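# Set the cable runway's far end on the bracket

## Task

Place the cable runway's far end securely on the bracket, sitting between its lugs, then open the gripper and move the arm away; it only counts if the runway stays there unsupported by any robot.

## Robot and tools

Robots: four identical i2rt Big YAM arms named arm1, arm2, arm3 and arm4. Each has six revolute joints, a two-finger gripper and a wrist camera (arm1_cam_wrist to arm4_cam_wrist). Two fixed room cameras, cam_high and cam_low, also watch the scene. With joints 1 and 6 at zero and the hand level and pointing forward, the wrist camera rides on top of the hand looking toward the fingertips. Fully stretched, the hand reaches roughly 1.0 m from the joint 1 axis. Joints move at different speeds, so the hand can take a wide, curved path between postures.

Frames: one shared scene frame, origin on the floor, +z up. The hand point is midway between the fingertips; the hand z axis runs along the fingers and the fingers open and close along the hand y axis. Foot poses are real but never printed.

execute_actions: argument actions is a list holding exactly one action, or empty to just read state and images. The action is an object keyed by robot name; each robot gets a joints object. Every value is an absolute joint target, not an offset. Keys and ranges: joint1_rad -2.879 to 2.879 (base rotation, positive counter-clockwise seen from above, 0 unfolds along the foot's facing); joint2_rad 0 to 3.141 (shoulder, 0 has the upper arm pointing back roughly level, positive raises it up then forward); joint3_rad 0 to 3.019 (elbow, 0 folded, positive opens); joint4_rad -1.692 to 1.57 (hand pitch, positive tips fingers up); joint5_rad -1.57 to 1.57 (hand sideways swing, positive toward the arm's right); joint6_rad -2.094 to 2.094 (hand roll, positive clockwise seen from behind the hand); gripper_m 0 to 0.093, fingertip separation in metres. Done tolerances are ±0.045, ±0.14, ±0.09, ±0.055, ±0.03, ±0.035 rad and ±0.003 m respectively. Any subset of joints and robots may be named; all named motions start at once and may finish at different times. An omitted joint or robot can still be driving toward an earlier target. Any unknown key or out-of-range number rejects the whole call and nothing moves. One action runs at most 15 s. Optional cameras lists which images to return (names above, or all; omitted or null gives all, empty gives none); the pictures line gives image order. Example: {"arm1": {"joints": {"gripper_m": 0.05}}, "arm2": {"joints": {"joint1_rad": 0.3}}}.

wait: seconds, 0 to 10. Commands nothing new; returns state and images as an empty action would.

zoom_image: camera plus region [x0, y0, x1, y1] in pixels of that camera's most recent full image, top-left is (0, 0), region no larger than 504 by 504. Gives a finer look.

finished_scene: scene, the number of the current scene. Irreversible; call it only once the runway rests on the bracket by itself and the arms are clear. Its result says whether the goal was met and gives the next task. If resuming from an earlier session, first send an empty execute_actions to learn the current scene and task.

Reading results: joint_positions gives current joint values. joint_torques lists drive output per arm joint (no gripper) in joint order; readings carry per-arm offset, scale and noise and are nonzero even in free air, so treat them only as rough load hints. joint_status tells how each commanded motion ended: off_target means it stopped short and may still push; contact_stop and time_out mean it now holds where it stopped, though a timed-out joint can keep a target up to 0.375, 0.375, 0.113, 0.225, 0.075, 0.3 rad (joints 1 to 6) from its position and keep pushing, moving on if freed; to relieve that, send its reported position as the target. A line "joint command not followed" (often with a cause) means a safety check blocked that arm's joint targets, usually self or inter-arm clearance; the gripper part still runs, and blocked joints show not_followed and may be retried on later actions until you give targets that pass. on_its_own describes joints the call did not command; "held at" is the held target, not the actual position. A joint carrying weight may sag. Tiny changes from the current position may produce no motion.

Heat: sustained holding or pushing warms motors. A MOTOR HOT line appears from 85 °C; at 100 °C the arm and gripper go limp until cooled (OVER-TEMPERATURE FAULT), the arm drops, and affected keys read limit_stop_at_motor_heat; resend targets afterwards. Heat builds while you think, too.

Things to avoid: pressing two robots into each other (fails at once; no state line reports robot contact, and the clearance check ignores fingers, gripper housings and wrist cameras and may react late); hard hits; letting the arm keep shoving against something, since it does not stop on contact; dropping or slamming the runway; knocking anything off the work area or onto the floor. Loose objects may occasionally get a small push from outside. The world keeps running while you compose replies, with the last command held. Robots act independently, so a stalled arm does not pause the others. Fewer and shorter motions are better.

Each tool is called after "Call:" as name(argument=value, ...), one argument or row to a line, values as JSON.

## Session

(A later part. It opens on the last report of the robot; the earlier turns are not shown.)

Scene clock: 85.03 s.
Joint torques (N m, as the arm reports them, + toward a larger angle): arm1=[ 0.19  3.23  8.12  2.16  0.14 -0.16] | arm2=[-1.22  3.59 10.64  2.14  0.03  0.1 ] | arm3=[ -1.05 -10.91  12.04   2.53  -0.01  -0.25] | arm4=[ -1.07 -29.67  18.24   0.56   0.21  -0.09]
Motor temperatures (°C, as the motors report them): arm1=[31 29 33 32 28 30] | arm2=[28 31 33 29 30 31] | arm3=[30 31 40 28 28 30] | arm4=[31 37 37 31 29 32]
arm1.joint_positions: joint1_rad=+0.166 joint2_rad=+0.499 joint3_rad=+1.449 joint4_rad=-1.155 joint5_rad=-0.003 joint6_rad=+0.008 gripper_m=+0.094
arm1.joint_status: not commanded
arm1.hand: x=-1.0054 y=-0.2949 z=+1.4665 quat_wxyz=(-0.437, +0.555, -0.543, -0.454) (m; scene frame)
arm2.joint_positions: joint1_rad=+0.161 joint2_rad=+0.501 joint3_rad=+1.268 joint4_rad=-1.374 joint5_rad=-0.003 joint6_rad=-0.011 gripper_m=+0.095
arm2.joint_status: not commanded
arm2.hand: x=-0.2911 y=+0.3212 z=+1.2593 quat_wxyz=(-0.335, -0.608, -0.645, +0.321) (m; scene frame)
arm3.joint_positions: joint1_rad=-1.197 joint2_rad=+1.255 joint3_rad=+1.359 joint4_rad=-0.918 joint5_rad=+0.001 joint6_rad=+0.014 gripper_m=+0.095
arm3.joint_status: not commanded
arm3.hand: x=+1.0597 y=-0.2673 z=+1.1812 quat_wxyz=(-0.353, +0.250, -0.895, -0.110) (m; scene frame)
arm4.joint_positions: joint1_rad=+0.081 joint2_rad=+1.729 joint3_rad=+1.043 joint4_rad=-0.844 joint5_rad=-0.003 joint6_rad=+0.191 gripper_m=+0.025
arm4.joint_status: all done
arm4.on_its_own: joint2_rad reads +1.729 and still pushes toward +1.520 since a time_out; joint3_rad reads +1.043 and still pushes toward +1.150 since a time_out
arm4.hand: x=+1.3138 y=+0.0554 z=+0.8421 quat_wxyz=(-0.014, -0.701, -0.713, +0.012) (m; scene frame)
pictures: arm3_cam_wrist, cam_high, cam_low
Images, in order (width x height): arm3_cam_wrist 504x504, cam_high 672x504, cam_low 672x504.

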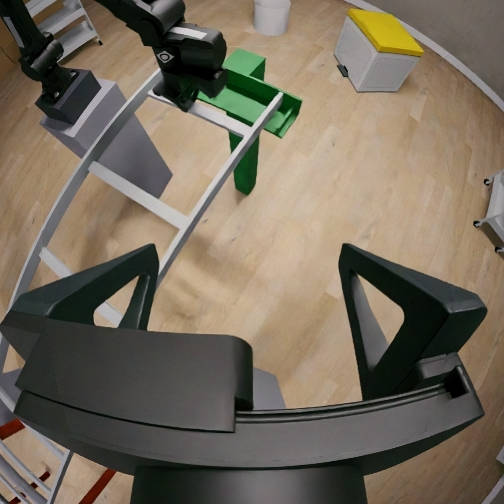

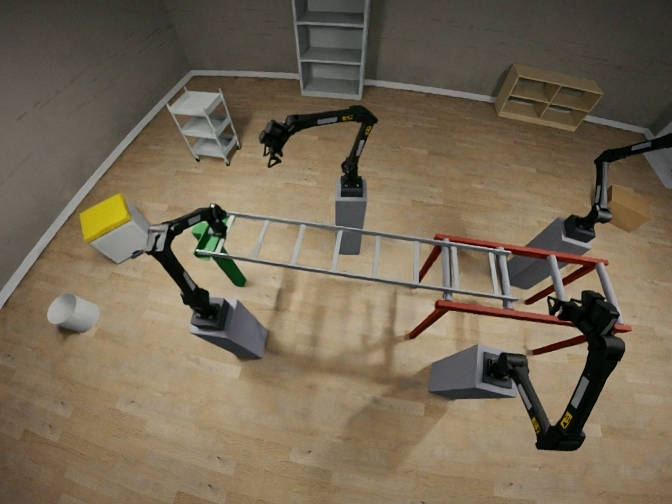

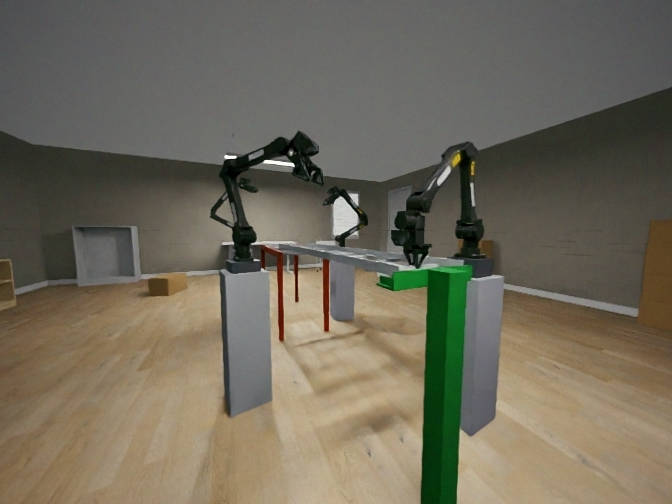

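Call:
execute_actions(
  actions=[
    {"arm4":{"joints":{"joint1_rad":0.115,"joint6_rad":0.22,"joint2_rad":1.62,"joint3_rad":1.12}}},
  ],
  cameras=[],
)

Call:
execute_actions(
  actions=[
    {"arm4":{"joints":{"joint2_rad":1.75,"joint3_rad":1.05}}},
  ],
  cameras=["arm3_cam_wrist","cam_high","cam_low"],
)

Call:
zoom_image(
  camera="arm3_cam_wrist",
  region=[150, 30, 330, 210],
)

Call:
zoom_image(
  camera="cam_high",
  region=[170, 190, 290, 290],
)

Scene clock: 87.40 s.
Joint torques (N m, as the arm reports them, + toward a larger angle): arm1=[ 0.16  3.24  8.12  2.15  0.13 -0.16] | arm2=[-1.12  3.42 10.66  2.18  0.03  0.09] | arm3=[ -0.96 -11.16  12.08   2.81  -0.08  -0.27] | arm4=[  1.86 -23.16  15.24   0.56   0.06   0.17]
Motor temperatures (°C, as the motors report them): arm1=[31 29 33 32 28 30] | arm2=[28 31 33 29 30 31] | arm3=[30 31 41 28 28 30] | arm4=[31 38 38 31 29 32]
arm1.joint_positions: joint1_rad=+0.166 joint2_rad=+0.499 joint3_rad=+1.449 joint4_rad=-1.155 joint5_rad=-0.003 joint6_rad=+0.008 gripper_m=+0.094
arm1.joint_status: not commanded
arm1.hand: x=-1.0054 y=-0.2949 z=+1.4665 quat_wxyz=(-0.437, +0.555, -0.543, -0.454) (m; scene frame)
arm2.joint_positions: joint1_rad=+0.161 joint2_rad=+0.501 joint3_rad=+1.268 joint4_rad=-1.374 joint5_rad=-0.003 joint6_rad=-0.011 gripper_m=+0.095
arm2.joint_status: not commanded
arm2.hand: x=-0.2911 y=+0.3212 z=+1.2593 quat_wxyz=(-0.335, -0.608, -0.645, +0.321) (m; scene frame)
arm3.joint_positions: joint1_rad=-1.197 joint2_rad=+1.255 joint3_rad=+1.359 joint4_rad=-0.918 joint5_rad=+0.001 joint6_rad=+0.014 gripper_m=+0.095
arm3.joint_status: not commanded
arm3.hand: x=+1.0597 y=-0.2673 z=+1.1812 quat_wxyz=(-0.353, +0.250, -0.895, -0.110) (m; scene frame)
arm4.joint_positions: joint1_rad=+0.090 joint2_rad=+1.735 joint3_rad=+1.043 joint4_rad=-0.845 joint5_rad=+0.001 joint6_rad=+0.202 gripper_m=+0.025
arm4.joint_status: all done
arm4.hand: x=+1.3171 y=+0.0571 z=+0.8394 quat_wxyz=(-0.011, -0.702, -0.712, +0.011) (m; scene frame)
pictures: none
No camera images: the call's "cameras" was empty. Leave "cameras" out to get every camera's image.

Scene clock: 88.10 s.
Joint torques (N m, as the arm reports them, + toward a larger angle): arm1=[ 0.16  3.24  8.1   2.15  0.14 -0.16] | arm2=[-1.15  3.42 10.64  2.14  0.03  0.09] | arm3=[ -1.22 -11.11  11.92   2.42  -0.04  -0.27] | arm4=[  2.12 -13.73   8.9    0.64   0.07   0.16]
Motor temperatures (°C, as the motors report them): arm1=[31 29 33 32 28 30] | arm2=[28 31 33 29 30 31] | arm3=[30 31 41 28 28 30] | arm4=[31 38 38 31 29 32]
arm1.joint_positions: joint1_rad=+0.166 joint2_rad=+0.499 joint3_rad=+1.449 joint4_rad=-1.155 joint5_rad=-0.003 joint6_rad=+0.008 gripper_m=+0.094
arm1.joint_status: not commanded
arm1.hand: x=-1.0054 y=-0.2949 z=+1.4665 quat_wxyz=(-0.437, +0.555, -0.543, -0.454) (m; scene frame)
arm2.joint_positions: joint1_rad=+0.161 joint2_rad=+0.501 joint3_rad=+1.268 joint4_rad=-1.374 joint5_rad=-0.003 joint6_rad=-0.011 gripper_m=+0.095
arm2.joint_status: not commanded
arm2.hand: x=-0.2911 y=+0.3212 z=+1.2593 quat_wxyz=(-0.335, -0.608, -0.645, +0.321) (m; scene frame)
arm3.joint_positions: joint1_rad=-1.197 joint2_rad=+1.255 joint3_rad=+1.359 joint4_rad=-0.918 joint5_rad=+0.001 joint6_rad=+0.014 gripper_m=+0.095
arm3.joint_status: not commanded
arm3.hand: x=+1.0597 y=-0.2673 z=+1.1812 quat_wxyz=(-0.353, +0.250, -0.895, -0.110) (m; scene frame)
arm4.joint_positions: joint1_rad=+0.090 joint2_rad=+1.741 joint3_rad=+1.041 joint4_rad=-0.845 joint5_rad=+0.001 joint6_rad=+0.202 gripper_m=+0.025
arm4.joint_status: all done
arm4.hand: x=+1.3166 y=+0.0592 z=+0.8362 quat_wxyz=(-0.007, -0.702, -0.712, +0.009) (m; scene frame)
pictures: arm3_cam_wrist, cam_high, cam_low
Images, in order (width x height): arm3_cam_wrist 504x504, cam_high 672x504, cam_low 672x504.

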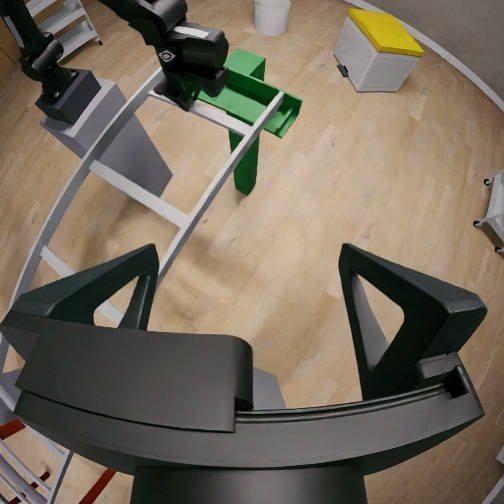

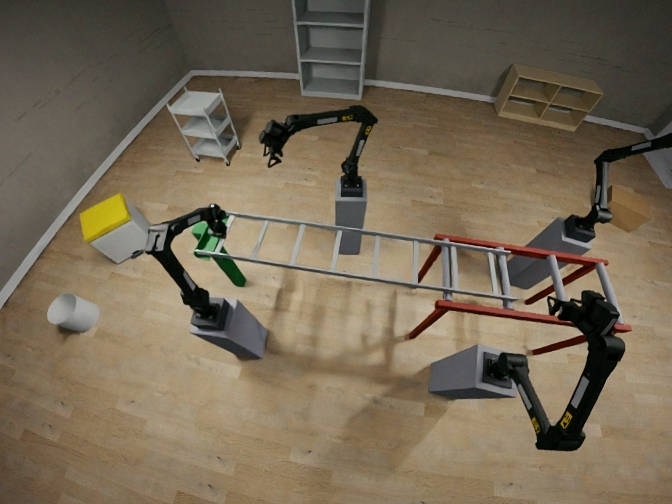

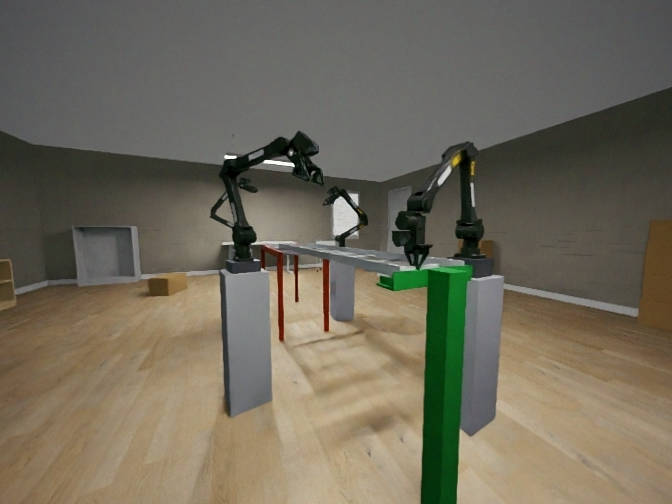

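Region (150, 30, 330, 210) of arm3_cam_wrist's 504x504 image, scaled by 2.800, with more detail than that image has.

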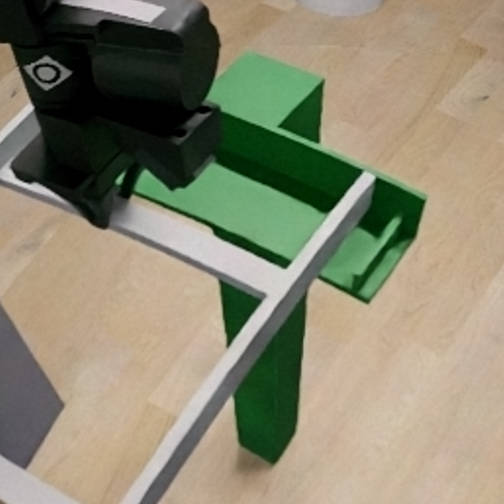

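Region (170, 190, 290, 290) of cam_high's 672x504 image, scaled by 4.200, with more detail than that image has.

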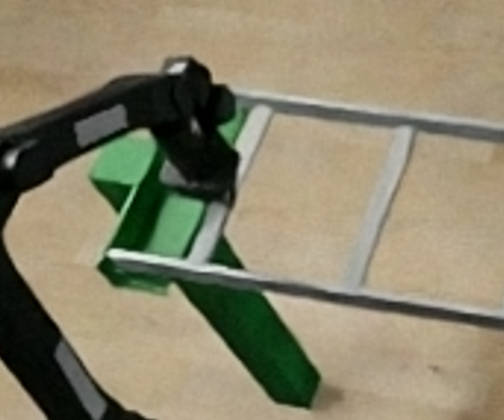

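Call:
execute_actions(
  actions=[
    {"arm4":{"joints":{"gripper_m":0.05,"joint1_rad":0.09}}},
  ],
  cameras=[],
)

Call:
execute_actions(
  actions=[
    {"arm4":{"joints":{"joint2_rad":1.25,"joint4_rad":-1.3}},"arm3":{"joints":{"joint2_rad":0.6}}},
  ],
)

Call:
zoom_image(
  camera="cam_high",
  region=[170, 190, 290, 290],
)

Scene clock: 90.03 s.
Joint torques (N m, as the arm reports them, + toward a larger angle): arm1=[ 0.16  3.27  8.11  2.15  0.13 -0.16] | arm2=[-1.19  3.59 10.6   2.13  0.03  0.09] | arm3=[ -1.09 -11.42  11.95   2.64  -0.08  -0.31] | arm4=[ -0.25 -14.38   8.85   0.6    0.08   0.08]
Motor temperatures (°C, as the motors report them): arm1=[31 29 33 32 28 30] | arm2=[28 31 33 29 30 31] | arm3=[30 31 41 28 28 30] | arm4=[31 37 37 31 29 32]
arm1.joint_positions: joint1_rad=+0.166 joint2_rad=+0.499 joint3_rad=+1.449 joint4_rad=-1.155 joint5_rad=-0.003 joint6_rad=+0.008 gripper_m=+0.094
arm1.joint_status: not commanded
arm1.hand: x=-1.0054 y=-0.2949 z=+1.4665 quat_wxyz=(-0.437, +0.555, -0.543, -0.454) (m; scene frame)
arm2.joint_positions: joint1_rad=+0.161 joint2_rad=+0.501 joint3_rad=+1.268 joint4_rad=-1.374 joint5_rad=-0.003 joint6_rad=-0.011 gripper_m=+0.095
arm2.joint_status: not commanded
arm2.hand: x=-0.2911 y=+0.3212 z=+1.2593 quat_wxyz=(-0.335, -0.608, -0.645, +0.321) (m; scene frame)
arm3.joint_positions: joint1_rad=-1.197 joint2_rad=+1.255 joint3_rad=+1.359 joint4_rad=-0.918 joint5_rad=+0.001 joint6_rad=+0.014 gripper_m=+0.095
arm3.joint_status: not commanded
arm3.hand: x=+1.0597 y=-0.2673 z=+1.1812 quat_wxyz=(-0.353, +0.250, -0.895, -0.110) (m; scene frame)
arm4.joint_positions: joint1_rad=+0.090 joint2_rad=+1.741 joint3_rad=+1.041 joint4_rad=-0.845 joint5_rad=+0.001 joint6_rad=+0.210 gripper_m=+0.050
arm4.joint_status: all done
arm4.hand: x=+1.3166 y=+0.0592 z=+0.8362 quat_wxyz=(-0.007, -0.705, -0.709, +0.009) (m; scene frame)
pictures: none
No camera images: the call's "cameras" was empty. Leave "cameras" out to get every camera's image.

Scene clock: 91.60 s.
Joint torques (N m, as the arm reports them, + toward a larger angle): arm1=[ 0.21  3.25  8.11  2.16  0.14 -0.16] | arm2=[-1.21  3.56 10.64  2.16  0.03  0.1 ] | arm3=[-0.83  1.96  9.14  2.66 -0.03 -0.29] | arm4=[-0.39 -7.86 11.16  0.    0.08  0.1 ]
Motor temperatures (°C, as the motors report them): arm1=[31 29 33 32 28 30] | arm2=[28 31 34 29 30 31] | arm3=[30 31 41 28 28 30] | arm4=[31 37 37 31 29 32]
arm1.joint_positions: joint1_rad=+0.166 joint2_rad=+0.499 joint3_rad=+1.449 joint4_rad=-1.155 joint5_rad=-0.003 joint6_rad=+0.008 gripper_m=+0.094
arm1.joint_status: not commanded
arm1.hand: x=-1.0054 y=-0.2949 z=+1.4665 quat_wxyz=(-0.437, +0.555, -0.543, -0.454) (m; scene frame)
arm2.joint_positions: joint1_rad=+0.161 joint2_rad=+0.501 joint3_rad=+1.268 joint4_rad=-1.374 joint5_rad=-0.003 joint6_rad=-0.011 gripper_m=+0.095
arm2.joint_status: not commanded
arm2.hand: x=-0.2911 y=+0.3212 z=+1.2593 quat_wxyz=(-0.335, -0.608, -0.645, +0.321) (m; scene frame)
arm3.joint_positions: joint1_rad=-1.197 joint2_rad=+0.604 joint3_rad=+1.370 joint4_rad=-0.912 joint5_rad=+0.001 joint6_rad=+0.014 gripper_m=+0.095
arm3.joint_status: all done
arm3.hand: x=+0.8498 y=-0.4034 z=+1.4391 quat_wxyz=(-0.626, +0.202, -0.729, -0.190) (m; scene frame)
arm4.joint_positions: joint1_rad=+0.090 joint2_rad=+1.237 joint3_rad=+1.041 joint4_rad=-1.290 joint5_rad=+0.001 joint6_rad=+0.211 gripper_m=+0.050
arm4.joint_status: all done
arm4.hand: x=+1.2978 y=+0.1503 z=+1.0276 quat_wxyz=(-0.032, -0.704, -0.709, +0.025) (m; scene frame)
pictures: arm1_cam_wrist, arm2_cam_wrist, arm3_cam_wrist, arm4_cam_wrist, cam_high, cam_low
Images, in order (width x height): arm1_cam_wrist 504x504, arm2_cam_wrist 504x504, arm3_cam_wrist 504x504, arm4_cam_wrist 504x504, cam_high 672x504, cam_low 672x504.

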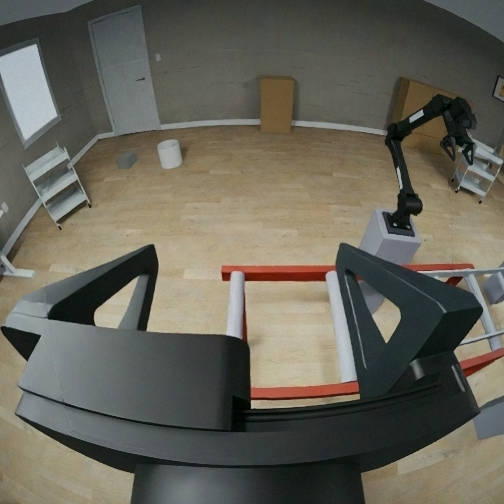

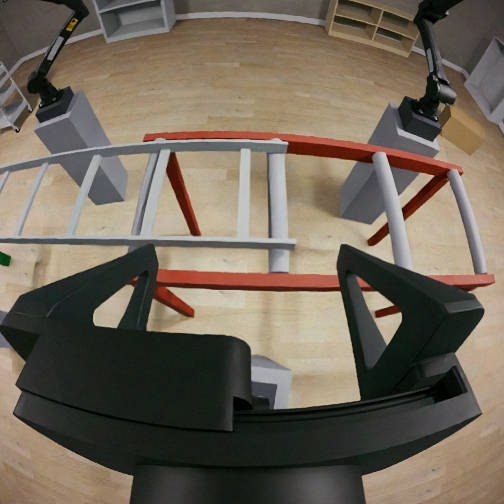

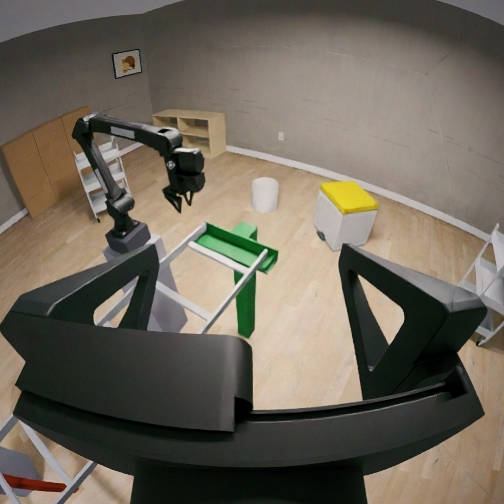

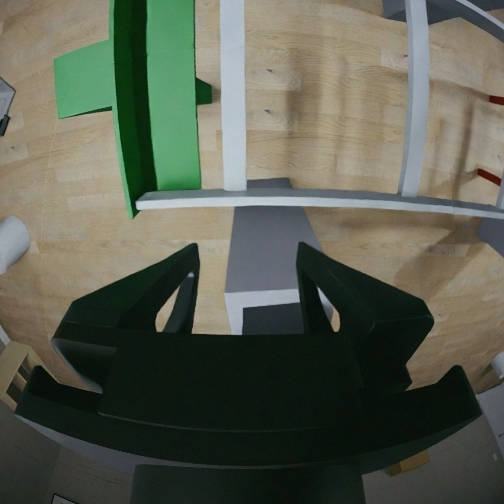

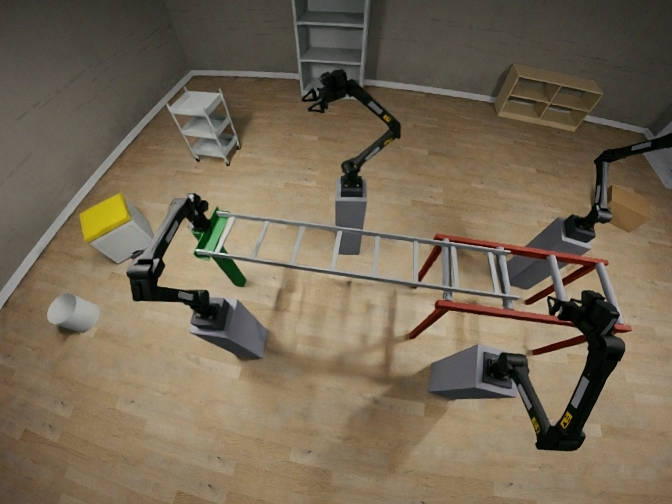

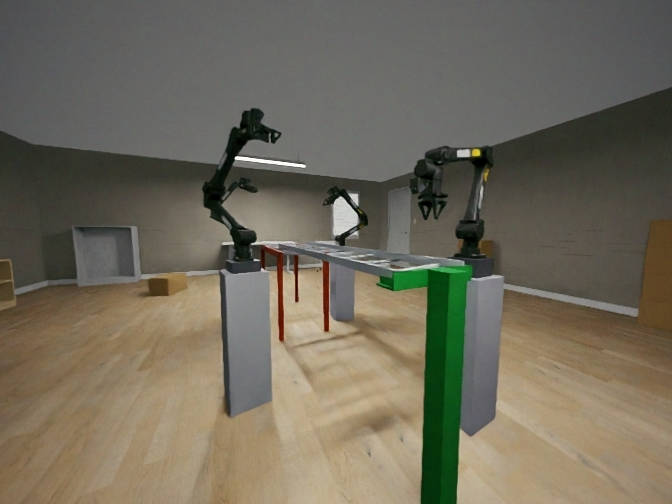

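Region (170, 190, 290, 290) of cam_high's 672x504 image, scaled by 4.200, with more detail than that image has.

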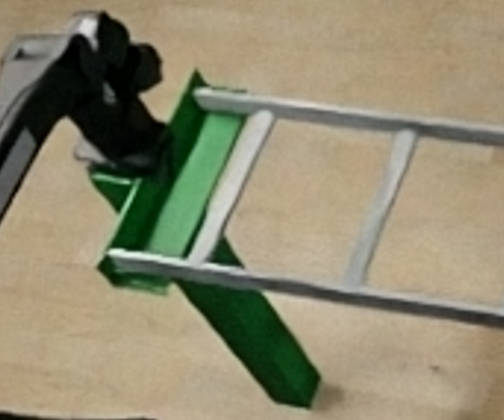

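Call:
zoom_image(
  camera="arm3_cam_wrist",
  region=[175, 205, 295, 295],
)

Call:
zoom_image(
  camera="cam_high",
  region=[185, 230, 245, 280],
)

Call:
zoom_image(
  camera="cam_low",
  region=[360, 240, 490, 310],
)

Region (175, 205, 295, 295) of arm3_cam_wrist's 504x504 image, scaled by 4.200, with more detail than that image has; it fills the top 378 rows of this view, and the rest is white.

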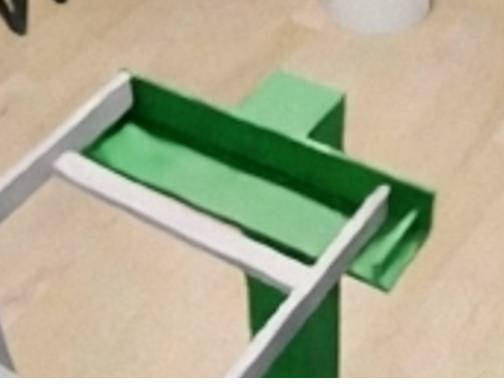

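Region (185, 230, 245, 280) of cam_high's 672x504 image, scaled by 8.400, with more detail than that image has.

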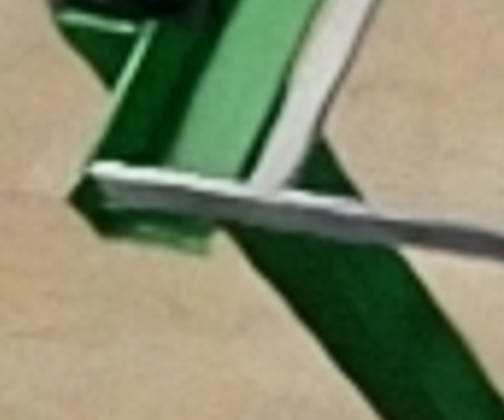

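Region (360, 240, 490, 310) of cam_low's 672x504 image, scaled by 3.877, with more detail than that image has; it fills the top 271 rows of this view, and the rest is white.

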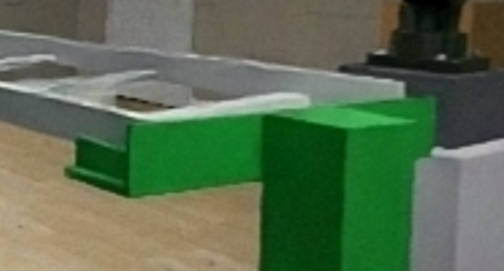

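Call:
execute_actions(
  actions=[
    {"arm4":{"joints":{"joint2_rad":1.745,"joint4_rad":-0.84,"gripper_m":0.055}},"arm3":{"joints":{"joint2_rad":1.0}}},
  ],
  cameras=["arm4_cam_wrist"],
)

Scene clock: 98.33 s.
Joint torques (N m, as the arm reports them, + toward a larger angle): arm1=[ 0.2   3.28  8.11  2.15  0.14 -0.16] | arm2=[-1.25  3.41 10.65  2.14  0.04  0.1 ] | arm3=[-1.19 -5.63 11.29  2.59 -0.1  -0.26] | arm4=[ -0.18 -15.74   8.73   0.83   0.07   0.11]
Motor temperatures (°C, as the motors report them): arm1=[31 29 34 32 28 30] | arm2=[28 31 34 29 30 31] | arm3=[30 31 40 28 28 30] | arm4=[31 35 36 31 29 32]
arm1.joint_positions: joint1_rad=+0.166 joint2_rad=+0.499 joint3_rad=+1.449 joint4_rad=-1.155 joint5_rad=-0.003 joint6_rad=+0.008 gripper_m=+0.094
arm1.joint_status: not commanded
arm1.hand: x=-1.0054 y=-0.2949 z=+1.4665 quat_wxyz=(-0.437, +0.555, -0.543, -0.454) (m; scene frame)
arm2.joint_positions: joint1_rad=+0.161 joint2_rad=+0.501 joint3_rad=+1.268 joint4_rad=-1.374 joint5_rad=-0.003 joint6_rad=-0.011 gripper_m=+0.095
arm2.joint_status: not commanded
arm2.hand: x=-0.2911 y=+0.3212 z=+1.2593 quat_wxyz=(-0.335, -0.608, -0.645, +0.321) (m; scene frame)
arm3.joint_positions: joint1_rad=-1.197 joint2_rad=+0.996 joint3_rad=+1.365 joint4_rad=-0.912 joint5_rad=+0.001 joint6_rad=+0.014 gripper_m=+0.095
arm3.joint_status: all done
arm3.hand: x=+0.9945 y=-0.3102 z=+1.3048 quat_wxyz=(-0.470, +0.234, -0.839, -0.145) (m; scene frame)
arm4.joint_positions: joint1_rad=+0.090 joint2_rad=+1.757 joint3_rad=+1.041 joint4_rad=-0.852 joint5_rad=+0.001 joint6_rad=+0.211 gripper_m=+0.055
arm4.joint_status: all done
arm4.hand: x=+1.3157 y=+0.0631 z=+0.8292 quat_wxyz=(+0.003, -0.705, -0.709, +0.002) (m; scene frame)
pictures: arm4_cam_wrist
Images, in order (width x height): arm4_cam_wrist 504x504.

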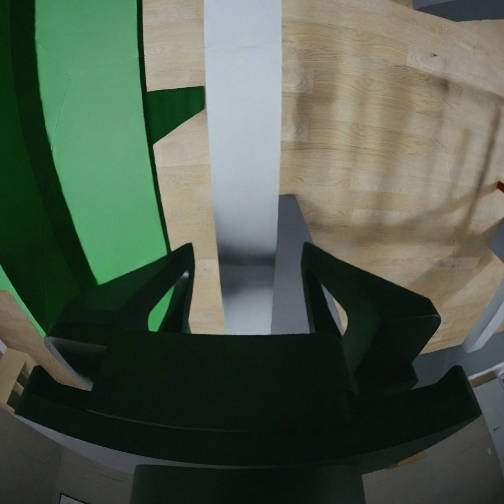

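Call:
execute_actions(
  actions=[
    {"arm4":{"joints":{"gripper_m":0.0}}},
  ],
  cameras=[],
)

Call:
execute_actions(
  actions=[
    {"arm4":{"joints":{"joint2_rad":1.58,"joint3_rad":1.125,"joint4_rad":-0.75}}},
  ],
  cameras=["arm3_cam_wrist","cam_high"],
)

Call:
zoom_image(
  camera="arm3_cam_wrist",
  region=[150, 90, 330, 250],
)

Call:
zoom_image(
  camera="cam_high",
  region=[185, 200, 265, 280],
)

Scene clock: 100.77 s.
Joint torques (N m, as the arm reports them, + toward a larger angle): arm1=[ 0.17  3.28  8.1   2.15  0.13 -0.16] | arm2=[-1.26  3.51 10.6   2.15  0.02  0.1 ] | arm3=[-1.48 -4.41 11.28  2.65 -0.06 -0.23] | arm4=[ -0.12 -16.04   8.72   0.72   0.17   0.11]
Motor temperatures (°C, as the motors report them): arm1=[31 29 34 32 28 30] | arm2=[28 31 34 29 30 31] | arm3=[30 31 40 28 28 30] | arm4=[31 35 35 31 29 32]
arm1.joint_positions: joint1_rad=+0.166 joint2_rad=+0.499 joint3_rad=+1.449 joint4_rad=-1.155 joint5_rad=-0.003 joint6_rad=+0.008 gripper_m=+0.094
arm1.joint_status: not commanded
arm1.hand: x=-1.0054 y=-0.2949 z=+1.4665 quat_wxyz=(-0.437, +0.555, -0.543, -0.454) (m; scene frame)
arm2.joint_positions: joint1_rad=+0.161 joint2_rad=+0.501 joint3_rad=+1.268 joint4_rad=-1.374 joint5_rad=-0.003 joint6_rad=-0.011 gripper_m=+0.095
arm2.joint_status: not commanded
arm2.hand: x=-0.2911 y=+0.3212 z=+1.2593 quat_wxyz=(-0.335, -0.608, -0.645, +0.321) (m; scene frame)
arm3.joint_positions: joint1_rad=-1.197 joint2_rad=+0.996 joint3_rad=+1.365 joint4_rad=-0.912 joint5_rad=+0.001 joint6_rad=+0.014 gripper_m=+0.095
arm3.joint_status: not commanded
arm3.hand: x=+0.9945 y=-0.3102 z=+1.3048 quat_wxyz=(-0.470, +0.234, -0.839, -0.145) (m; scene frame)
arm4.joint_positions: joint1_rad=+0.090 joint2_rad=+1.757 joint3_rad=+1.041 joint4_rad=-0.851 joint5_rad=-0.002 joint6_rad=+0.210 gripper_m=+0.025
arm4.joint_status: gripper_m off_target (ended at +0.025, target +0.000)
arm4.hand: x=+1.3162 y=+0.0628 z=+0.8292 quat_wxyz=(+0.002, -0.705, -0.710, +0.002) (m; scene frame)
pictures: none
No camera images: the call's "cameras" was empty. Leave "cameras" out to get every camera's image.

Scene clock: 102.77 s.
Joint torques (N m, as the arm reports them, + toward a larger angle): arm1=[ 0.18  3.23  8.12  2.15  0.13 -0.16] | arm2=[-1.09  3.5  10.64  2.13  0.03  0.1 ] | arm3=[-0.99 -5.66 11.26  2.64 -0.06 -0.21] | arm4=[ -0.15 -29.3   15.88   1.27   0.01   0.06]
Motor temperatures (°C, as the motors report them): arm1=[31 29 34 32 28 30] | arm2=[28 31 34 29 30 31] | arm3=[30 31 40 28 28 30] | arm4=[31 36 36 31 29 32]
arm1.joint_positions: joint1_rad=+0.166 joint2_rad=+0.499 joint3_rad=+1.449 joint4_rad=-1.155 joint5_rad=-0.003 joint6_rad=+0.008 gripper_m=+0.094
arm1.joint_status: not commanded
arm1.hand: x=-1.0054 y=-0.2949 z=+1.4665 quat_wxyz=(-0.437, +0.555, -0.543, -0.454) (m; scene frame)
arm2.joint_positions: joint1_rad=+0.161 joint2_rad=+0.501 joint3_rad=+1.268 joint4_rad=-1.374 joint5_rad=-0.003 joint6_rad=-0.011 gripper_m=+0.095
arm2.joint_status: not commanded
arm2.hand: x=-0.2911 y=+0.3212 z=+1.2593 quat_wxyz=(-0.335, -0.608, -0.645, +0.321) (m; scene frame)
arm3.joint_positions: joint1_rad=-1.197 joint2_rad=+0.996 joint3_rad=+1.365 joint4_rad=-0.912 joint5_rad=+0.001 joint6_rad=+0.014 gripper_m=+0.095
arm3.joint_status: not commanded
arm3.hand: x=+0.9945 y=-0.3102 z=+1.3048 quat_wxyz=(-0.470, +0.234, -0.839, -0.145) (m; scene frame)
arm4.joint_positions: joint1_rad=+0.090 joint2_rad=+1.769 joint3_rad=+1.040 joint4_rad=-0.770 joint5_rad=+0.003 joint6_rad=+0.214 gripper_m=+0.025
arm4.joint_status: joint2_rad time_out (moved +0.011 of -0.177); the others done
arm4.on_its_own: joint2_rad reads +1.769 and still pushes toward +1.580 since a time_out
arm4.hand: x=+1.3193 y=+0.0450 z=+0.8247 quat_wxyz=(-0.026, -0.706, -0.708, +0.022) (m; scene frame)
pictures: arm3_cam_wrist, cam_high
Images, in order (width x height): arm3_cam_wrist 504x504, cam_high 672x504.

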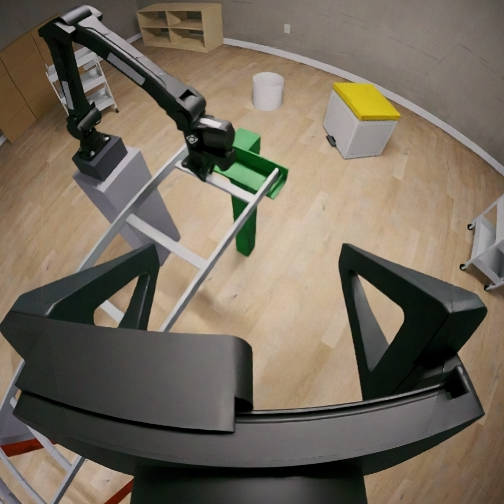

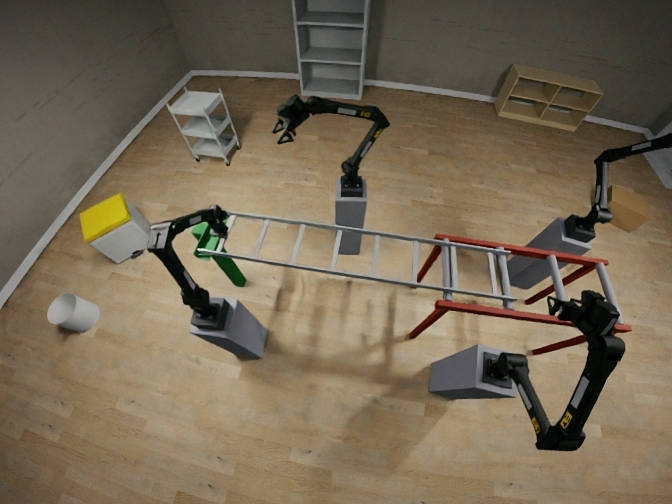

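Region (150, 90, 330, 250) of arm3_cam_wrist's 504x504 image, scaled by 2.800, with more detail than that image has.

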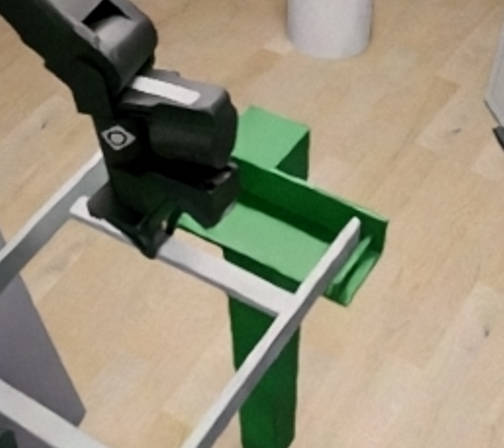

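Region (185, 200, 265, 280) of cam_high's 672x504 image, scaled by 6.300, with more detail than that image has.

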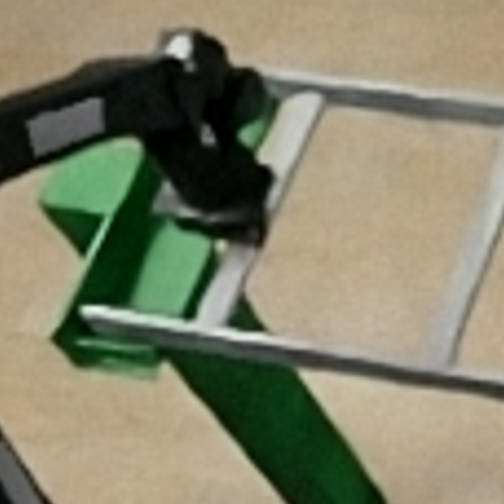

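Off the lug; now lower, release.

Call:
execute_actions(
  actions=[
    {"arm4":{"joints":{"joint2_rad":1.70,"joint3_rad":1.08,"joint4_rad":-0.74}}},
  ],
  cameras=[],
)

Call:
execute_actions(
  actions=[
    {"arm4":{"joints":{"joint2_rad":1.79,"joint3_rad":1.04}}},
  ],
  cameras=[],
)

Call:
execute_actions(
  actions=[
    {"arm4":{"joints":{"gripper_m":0.05}}},
  ],
  cameras=[],
)

Call:
execute_actions(
  actions=[
    {"arm4":{"joints":{"joint2_rad":1.15,"joint4_rad":-1.2}},"arm3":{"joints":{"joint2_rad":0.6}}},
  ],
  cameras=["arm3_cam_wrist","cam_high","arm4_cam_wrist","cam_low"],
)

Call:
zoom_image(
  camera="arm3_cam_wrist",
  region=[175, 205, 295, 295],
)

Call:
zoom_image(
  camera="cam_high",
  region=[185, 200, 265, 280],
)

Scene clock: 105.77 s.
Joint torques (N m, as the arm reports them, + toward a larger angle): arm1=[ 0.18  3.25  8.12  2.16  0.13 -0.16] | arm2=[-1.14  3.47 10.65  2.18  0.04  0.1 ] | arm3=[-1.04 -5.1  11.42  2.55 -0.06 -0.27] | arm4=[ -0.1  -22.03  11.99   1.16  -0.05   0.09]
Motor temperatures (°C, as the motors report them): arm1=[31 29 34 32 28 30] | arm2=[28 31 34 29 30 31] | arm3=[30 31 41 28 28 30] | arm4=[31 36 36 31 29 32]
arm1.joint_positions: joint1_rad=+0.166 joint2_rad=+0.499 joint3_rad=+1.449 joint4_rad=-1.155 joint5_rad=-0.003 joint6_rad=+0.008 gripper_m=+0.094
arm1.joint_status: not commanded
arm1.hand: x=-1.0054 y=-0.2949 z=+1.4665 quat_wxyz=(-0.437, +0.555, -0.543, -0.454) (m; scene frame)
arm2.joint_positions: joint1_rad=+0.161 joint2_rad=+0.501 joint3_rad=+1.268 joint4_rad=-1.374 joint5_rad=-0.003 joint6_rad=-0.011 gripper_m=+0.095
arm2.joint_status: not commanded
arm2.hand: x=-0.2911 y=+0.3212 z=+1.2593 quat_wxyz=(-0.335, -0.608, -0.645, +0.321) (m; scene frame)
arm3.joint_positions: joint1_rad=-1.197 joint2_rad=+0.996 joint3_rad=+1.365 joint4_rad=-0.912 joint5_rad=+0.001 joint6_rad=+0.014 gripper_m=+0.095
arm3.joint_status: not commanded
arm3.hand: x=+0.9945 y=-0.3102 z=+1.3048 quat_wxyz=(-0.470, +0.234, -0.839, -0.145) (m; scene frame)
arm4.joint_positions: joint1_rad=+0.090 joint2_rad=+1.791 joint3_rad=+1.034 joint4_rad=-0.757 joint5_rad=+0.004 joint6_rad=+0.214 gripper_m=+0.025
arm4.joint_status: all done
arm4.hand: x=+1.3183 y=+0.0485 z=+0.8130 quat_wxyz=(-0.019, -0.706, -0.708, +0.018) (m; scene frame)
pictures: none
No camera images: the call's "cameras" was empty. Leave "cameras" out to get every camera's image.

Scene clock: 106.40 s.
Joint torques (N m, as the arm reports them, + toward a larger angle): arm1=[ 0.21  3.29  8.11  2.15  0.13 -0.16] | arm2=[-1.28  3.49 10.57  2.16  0.03  0.1 ] | arm3=[-0.6  -5.42 11.42  2.77 -0.05 -0.24] | arm4=[ -0.02 -15.25   8.6    0.99  -0.06   0.08]
Motor temperatures (°C, as the motors report them): arm1=[31 29 34 32 28 30] | arm2=[28 31 34 29 30 31] | arm3=[30 31 41 28 28 30] | arm4=[31 36 36 31 29 32]
arm1.joint_positions: joint1_rad=+0.166 joint2_rad=+0.499 joint3_rad=+1.449 joint4_rad=-1.155 joint5_rad=-0.003 joint6_rad=+0.008 gripper_m=+0.094
arm1.joint_status: not commanded
arm1.hand: x=-1.0054 y=-0.2949 z=+1.4665 quat_wxyz=(-0.437, +0.555, -0.543, -0.454) (m; scene frame)
arm2.joint_positions: joint1_rad=+0.161 joint2_rad=+0.501 joint3_rad=+1.268 joint4_rad=-1.374 joint5_rad=-0.003 joint6_rad=-0.011 gripper_m=+0.095
arm2.joint_status: not commanded
arm2.hand: x=-0.2911 y=+0.3212 z=+1.2593 quat_wxyz=(-0.335, -0.608, -0.645, +0.321) (m; scene frame)
arm3.joint_positions: joint1_rad=-1.196 joint2_rad=+0.996 joint3_rad=+1.365 joint4_rad=-0.912 joint5_rad=+0.001 joint6_rad=+0.014 gripper_m=+0.095
arm3.joint_status: not commanded
arm3.hand: x=+0.9944 y=-0.3100 z=+1.3048 quat_wxyz=(-0.470, +0.234, -0.839, -0.145) (m; scene frame)
arm4.joint_positions: joint1_rad=+0.090 joint2_rad=+1.792 joint3_rad=+1.030 joint4_rad=-0.754 joint5_rad=+0.004 joint6_rad=+0.214 gripper_m=+0.025
arm4.joint_status: all done
arm4.hand: x=+1.3180 y=+0.0496 z=+0.8115 quat_wxyz=(-0.018, -0.706, -0.708, +0.018) (m; scene frame)
pictures: none
No camera images: the call's "cameras" was empty. Leave "cameras" out to get every camera's image.

Scene clock: 107.07 s.
Joint torques (N m, as the arm reports them, + toward a larger angle): arm1=[ 0.17  3.29  8.11  2.16  0.13 -0.16] | arm2=[-1.19  3.46 10.66  2.15  0.04  0.1 ] | arm3=[-0.67 -5.29 11.4   2.57 -0.1  -0.31] | arm4=[  0.05 -15.41   8.8    0.95  -0.03   0.06]
Motor temperatures (°C, as the motors report them): arm1=[31 29 34 32 28 30] | arm2=[28 31 34 29 30 31] | arm3=[30 31 41 28 28 30] | arm4=[31 36 36 31 29 32]
arm1.joint_positions: joint1_rad=+0.166 joint2_rad=+0.499 joint3_rad=+1.449 joint4_rad=-1.155 joint5_rad=-0.003 joint6_rad=+0.008 gripper_m=+0.094
arm1.joint_status: not commanded
arm1.hand: x=-1.0054 y=-0.2949 z=+1.4665 quat_wxyz=(-0.437, +0.555, -0.543, -0.454) (m; scene frame)
arm2.joint_positions: joint1_rad=+0.161 joint2_rad=+0.501 joint3_rad=+1.268 joint4_rad=-1.374 joint5_rad=-0.003 joint6_rad=-0.011 gripper_m=+0.095
arm2.joint_status: not commanded
arm2.hand: x=-0.2911 y=+0.3212 z=+1.2593 quat_wxyz=(-0.335, -0.608, -0.645, +0.321) (m; scene frame)
arm3.joint_positions: joint1_rad=-1.197 joint2_rad=+0.996 joint3_rad=+1.365 joint4_rad=-0.912 joint5_rad=+0.001 joint6_rad=+0.014 gripper_m=+0.095
arm3.joint_status: not commanded
arm3.hand: x=+0.9945 y=-0.3102 z=+1.3048 quat_wxyz=(-0.470, +0.234, -0.839, -0.145) (m; scene frame)
arm4.joint_positions: joint1_rad=+0.090 joint2_rad=+1.792 joint3_rad=+1.030 joint4_rad=-0.750 joint5_rad=+0.003 joint6_rad=+0.214 gripper_m=+0.050
arm4.joint_status: all done
arm4.hand: x=+1.3183 y=+0.0488 z=+0.8117 quat_wxyz=(-0.020, -0.706, -0.708, +0.019) (m; scene frame)
pictures: none
No camera images: the call's "cameras" was empty. Leave "cameras" out to get every camera's image.

Scene clock: 108.57 s.
Joint torques (N m, as the arm reports them, + toward a larger angle): arm1=[ 0.2   3.25  8.11  2.15  0.13 -0.16] | arm2=[-1.14  3.43 10.66  2.16  0.04  0.1 ] | arm3=[-0.47  1.25  9.3   3.03 -0.06 -0.28] | arm4=[-0.01 -6.55 11.71  0.42 -0.03  0.08]
Motor temperatures (°C, as the motors report them): arm1=[31 29 34 32 28 30] | arm2=[28 31 34 29 30 31] | arm3=[30 31 41 28 28 30] | arm4=[31 36 36 31 29 32]
arm1.joint_positions: joint1_rad=+0.166 joint2_rad=+0.499 joint3_rad=+1.449 joint4_rad=-1.155 joint5_rad=-0.003 joint6_rad=+0.008 gripper_m=+0.094
arm1.joint_status: not commanded
arm1.hand: x=-1.0054 y=-0.2949 z=+1.4665 quat_wxyz=(-0.437, +0.555, -0.543, -0.454) (m; scene frame)
arm2.joint_positions: joint1_rad=+0.161 joint2_rad=+0.501 joint3_rad=+1.268 joint4_rad=-1.374 joint5_rad=-0.003 joint6_rad=-0.011 gripper_m=+0.095
arm2.joint_status: not commanded
arm2.hand: x=-0.2911 y=+0.3212 z=+1.2593 quat_wxyz=(-0.335, -0.608, -0.645, +0.321) (m; scene frame)
arm3.joint_positions: joint1_rad=-1.197 joint2_rad=+0.608 joint3_rad=+1.369 joint4_rad=-0.911 joint5_rad=+0.001 joint6_rad=+0.014 gripper_m=+0.095
arm3.joint_status: all done
arm3.hand: x=+0.8515 y=-0.4023 z=+1.4377 quat_wxyz=(-0.624, +0.202, -0.731, -0.190) (m; scene frame)
arm4.joint_positions: joint1_rad=+0.090 joint2_rad=+1.135 joint3_rad=+1.030 joint4_rad=-1.190 joint5_rad=+0.003 joint6_rad=+0.214 gripper_m=+0.050
arm4.joint_status: all done
arm4.hand: x=+1.3004 y=+0.1374 z=+1.0621 quat_wxyz=(-0.111, -0.700, -0.702, +0.077) (m; scene frame)
pictures: arm3_cam_wrist, arm4_cam_wrist, cam_high, cam_low
Images, in order (width x height): arm3_cam_wrist 504x504, arm4_cam_wrist 504x504, cam_high 672x504, cam_low 672x504.

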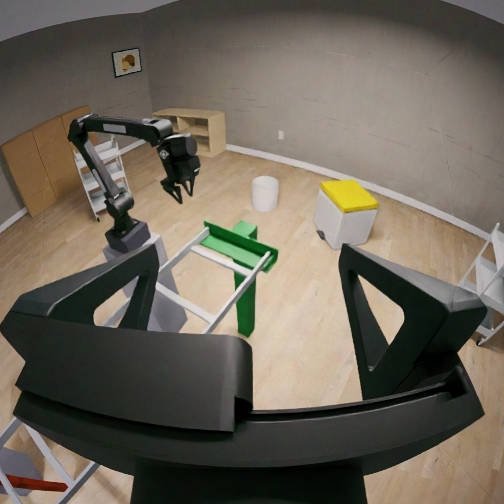

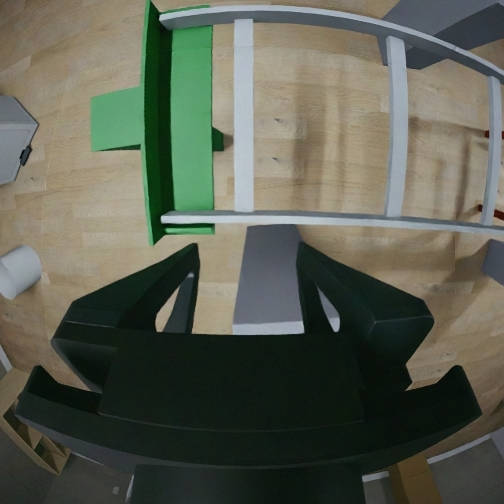

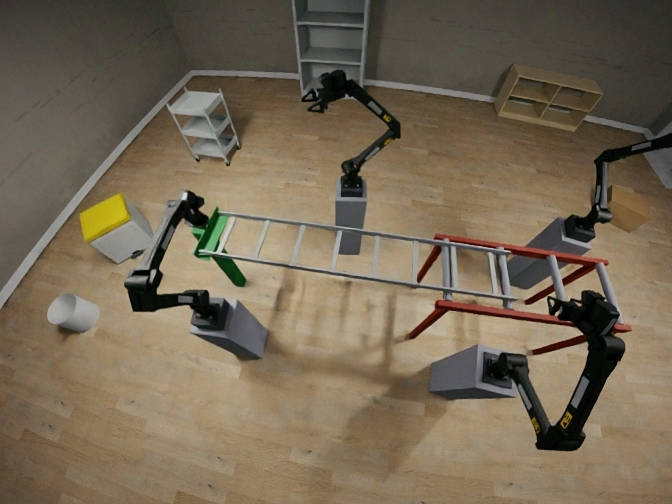

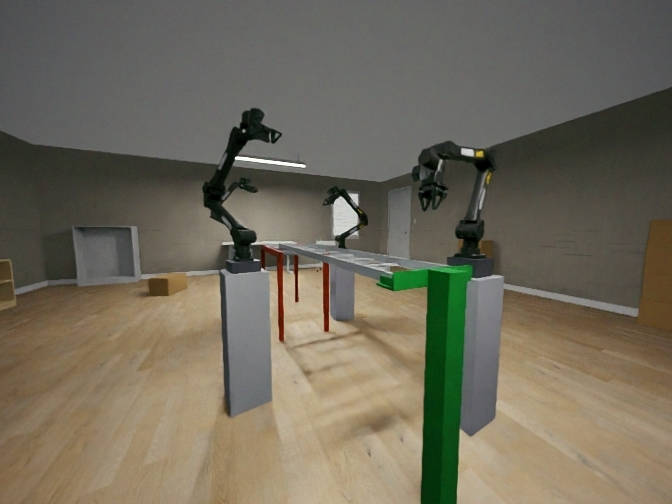

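Region (175, 205, 295, 295) of arm3_cam_wrist's 504x504 image, scaled by 4.200, with more detail than that image has; it fills the top 378 rows of this view, and the rest is white.

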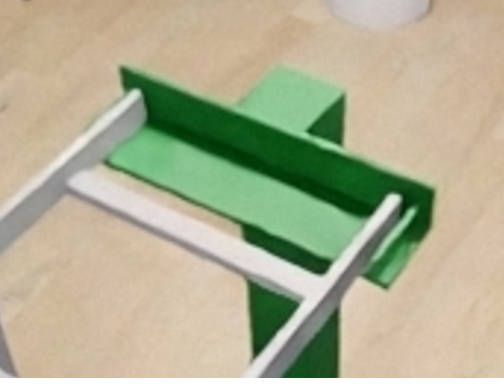

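Region (185, 200, 265, 280) of cam_high's 672x504 image, scaled by 6.300, with more detail than that image has.

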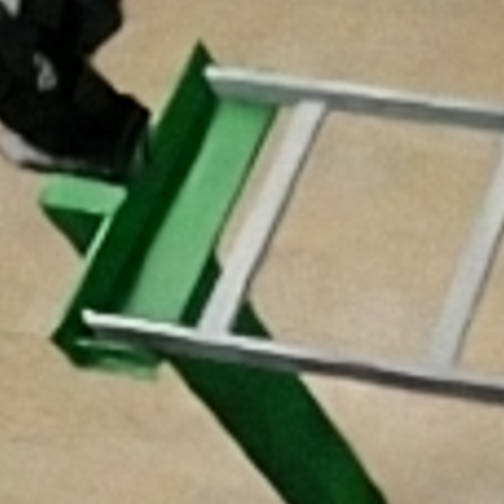

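Seated between the lugs.

Call:
finished_scene(
  scene=1,
)

The scene is finished: the task was done.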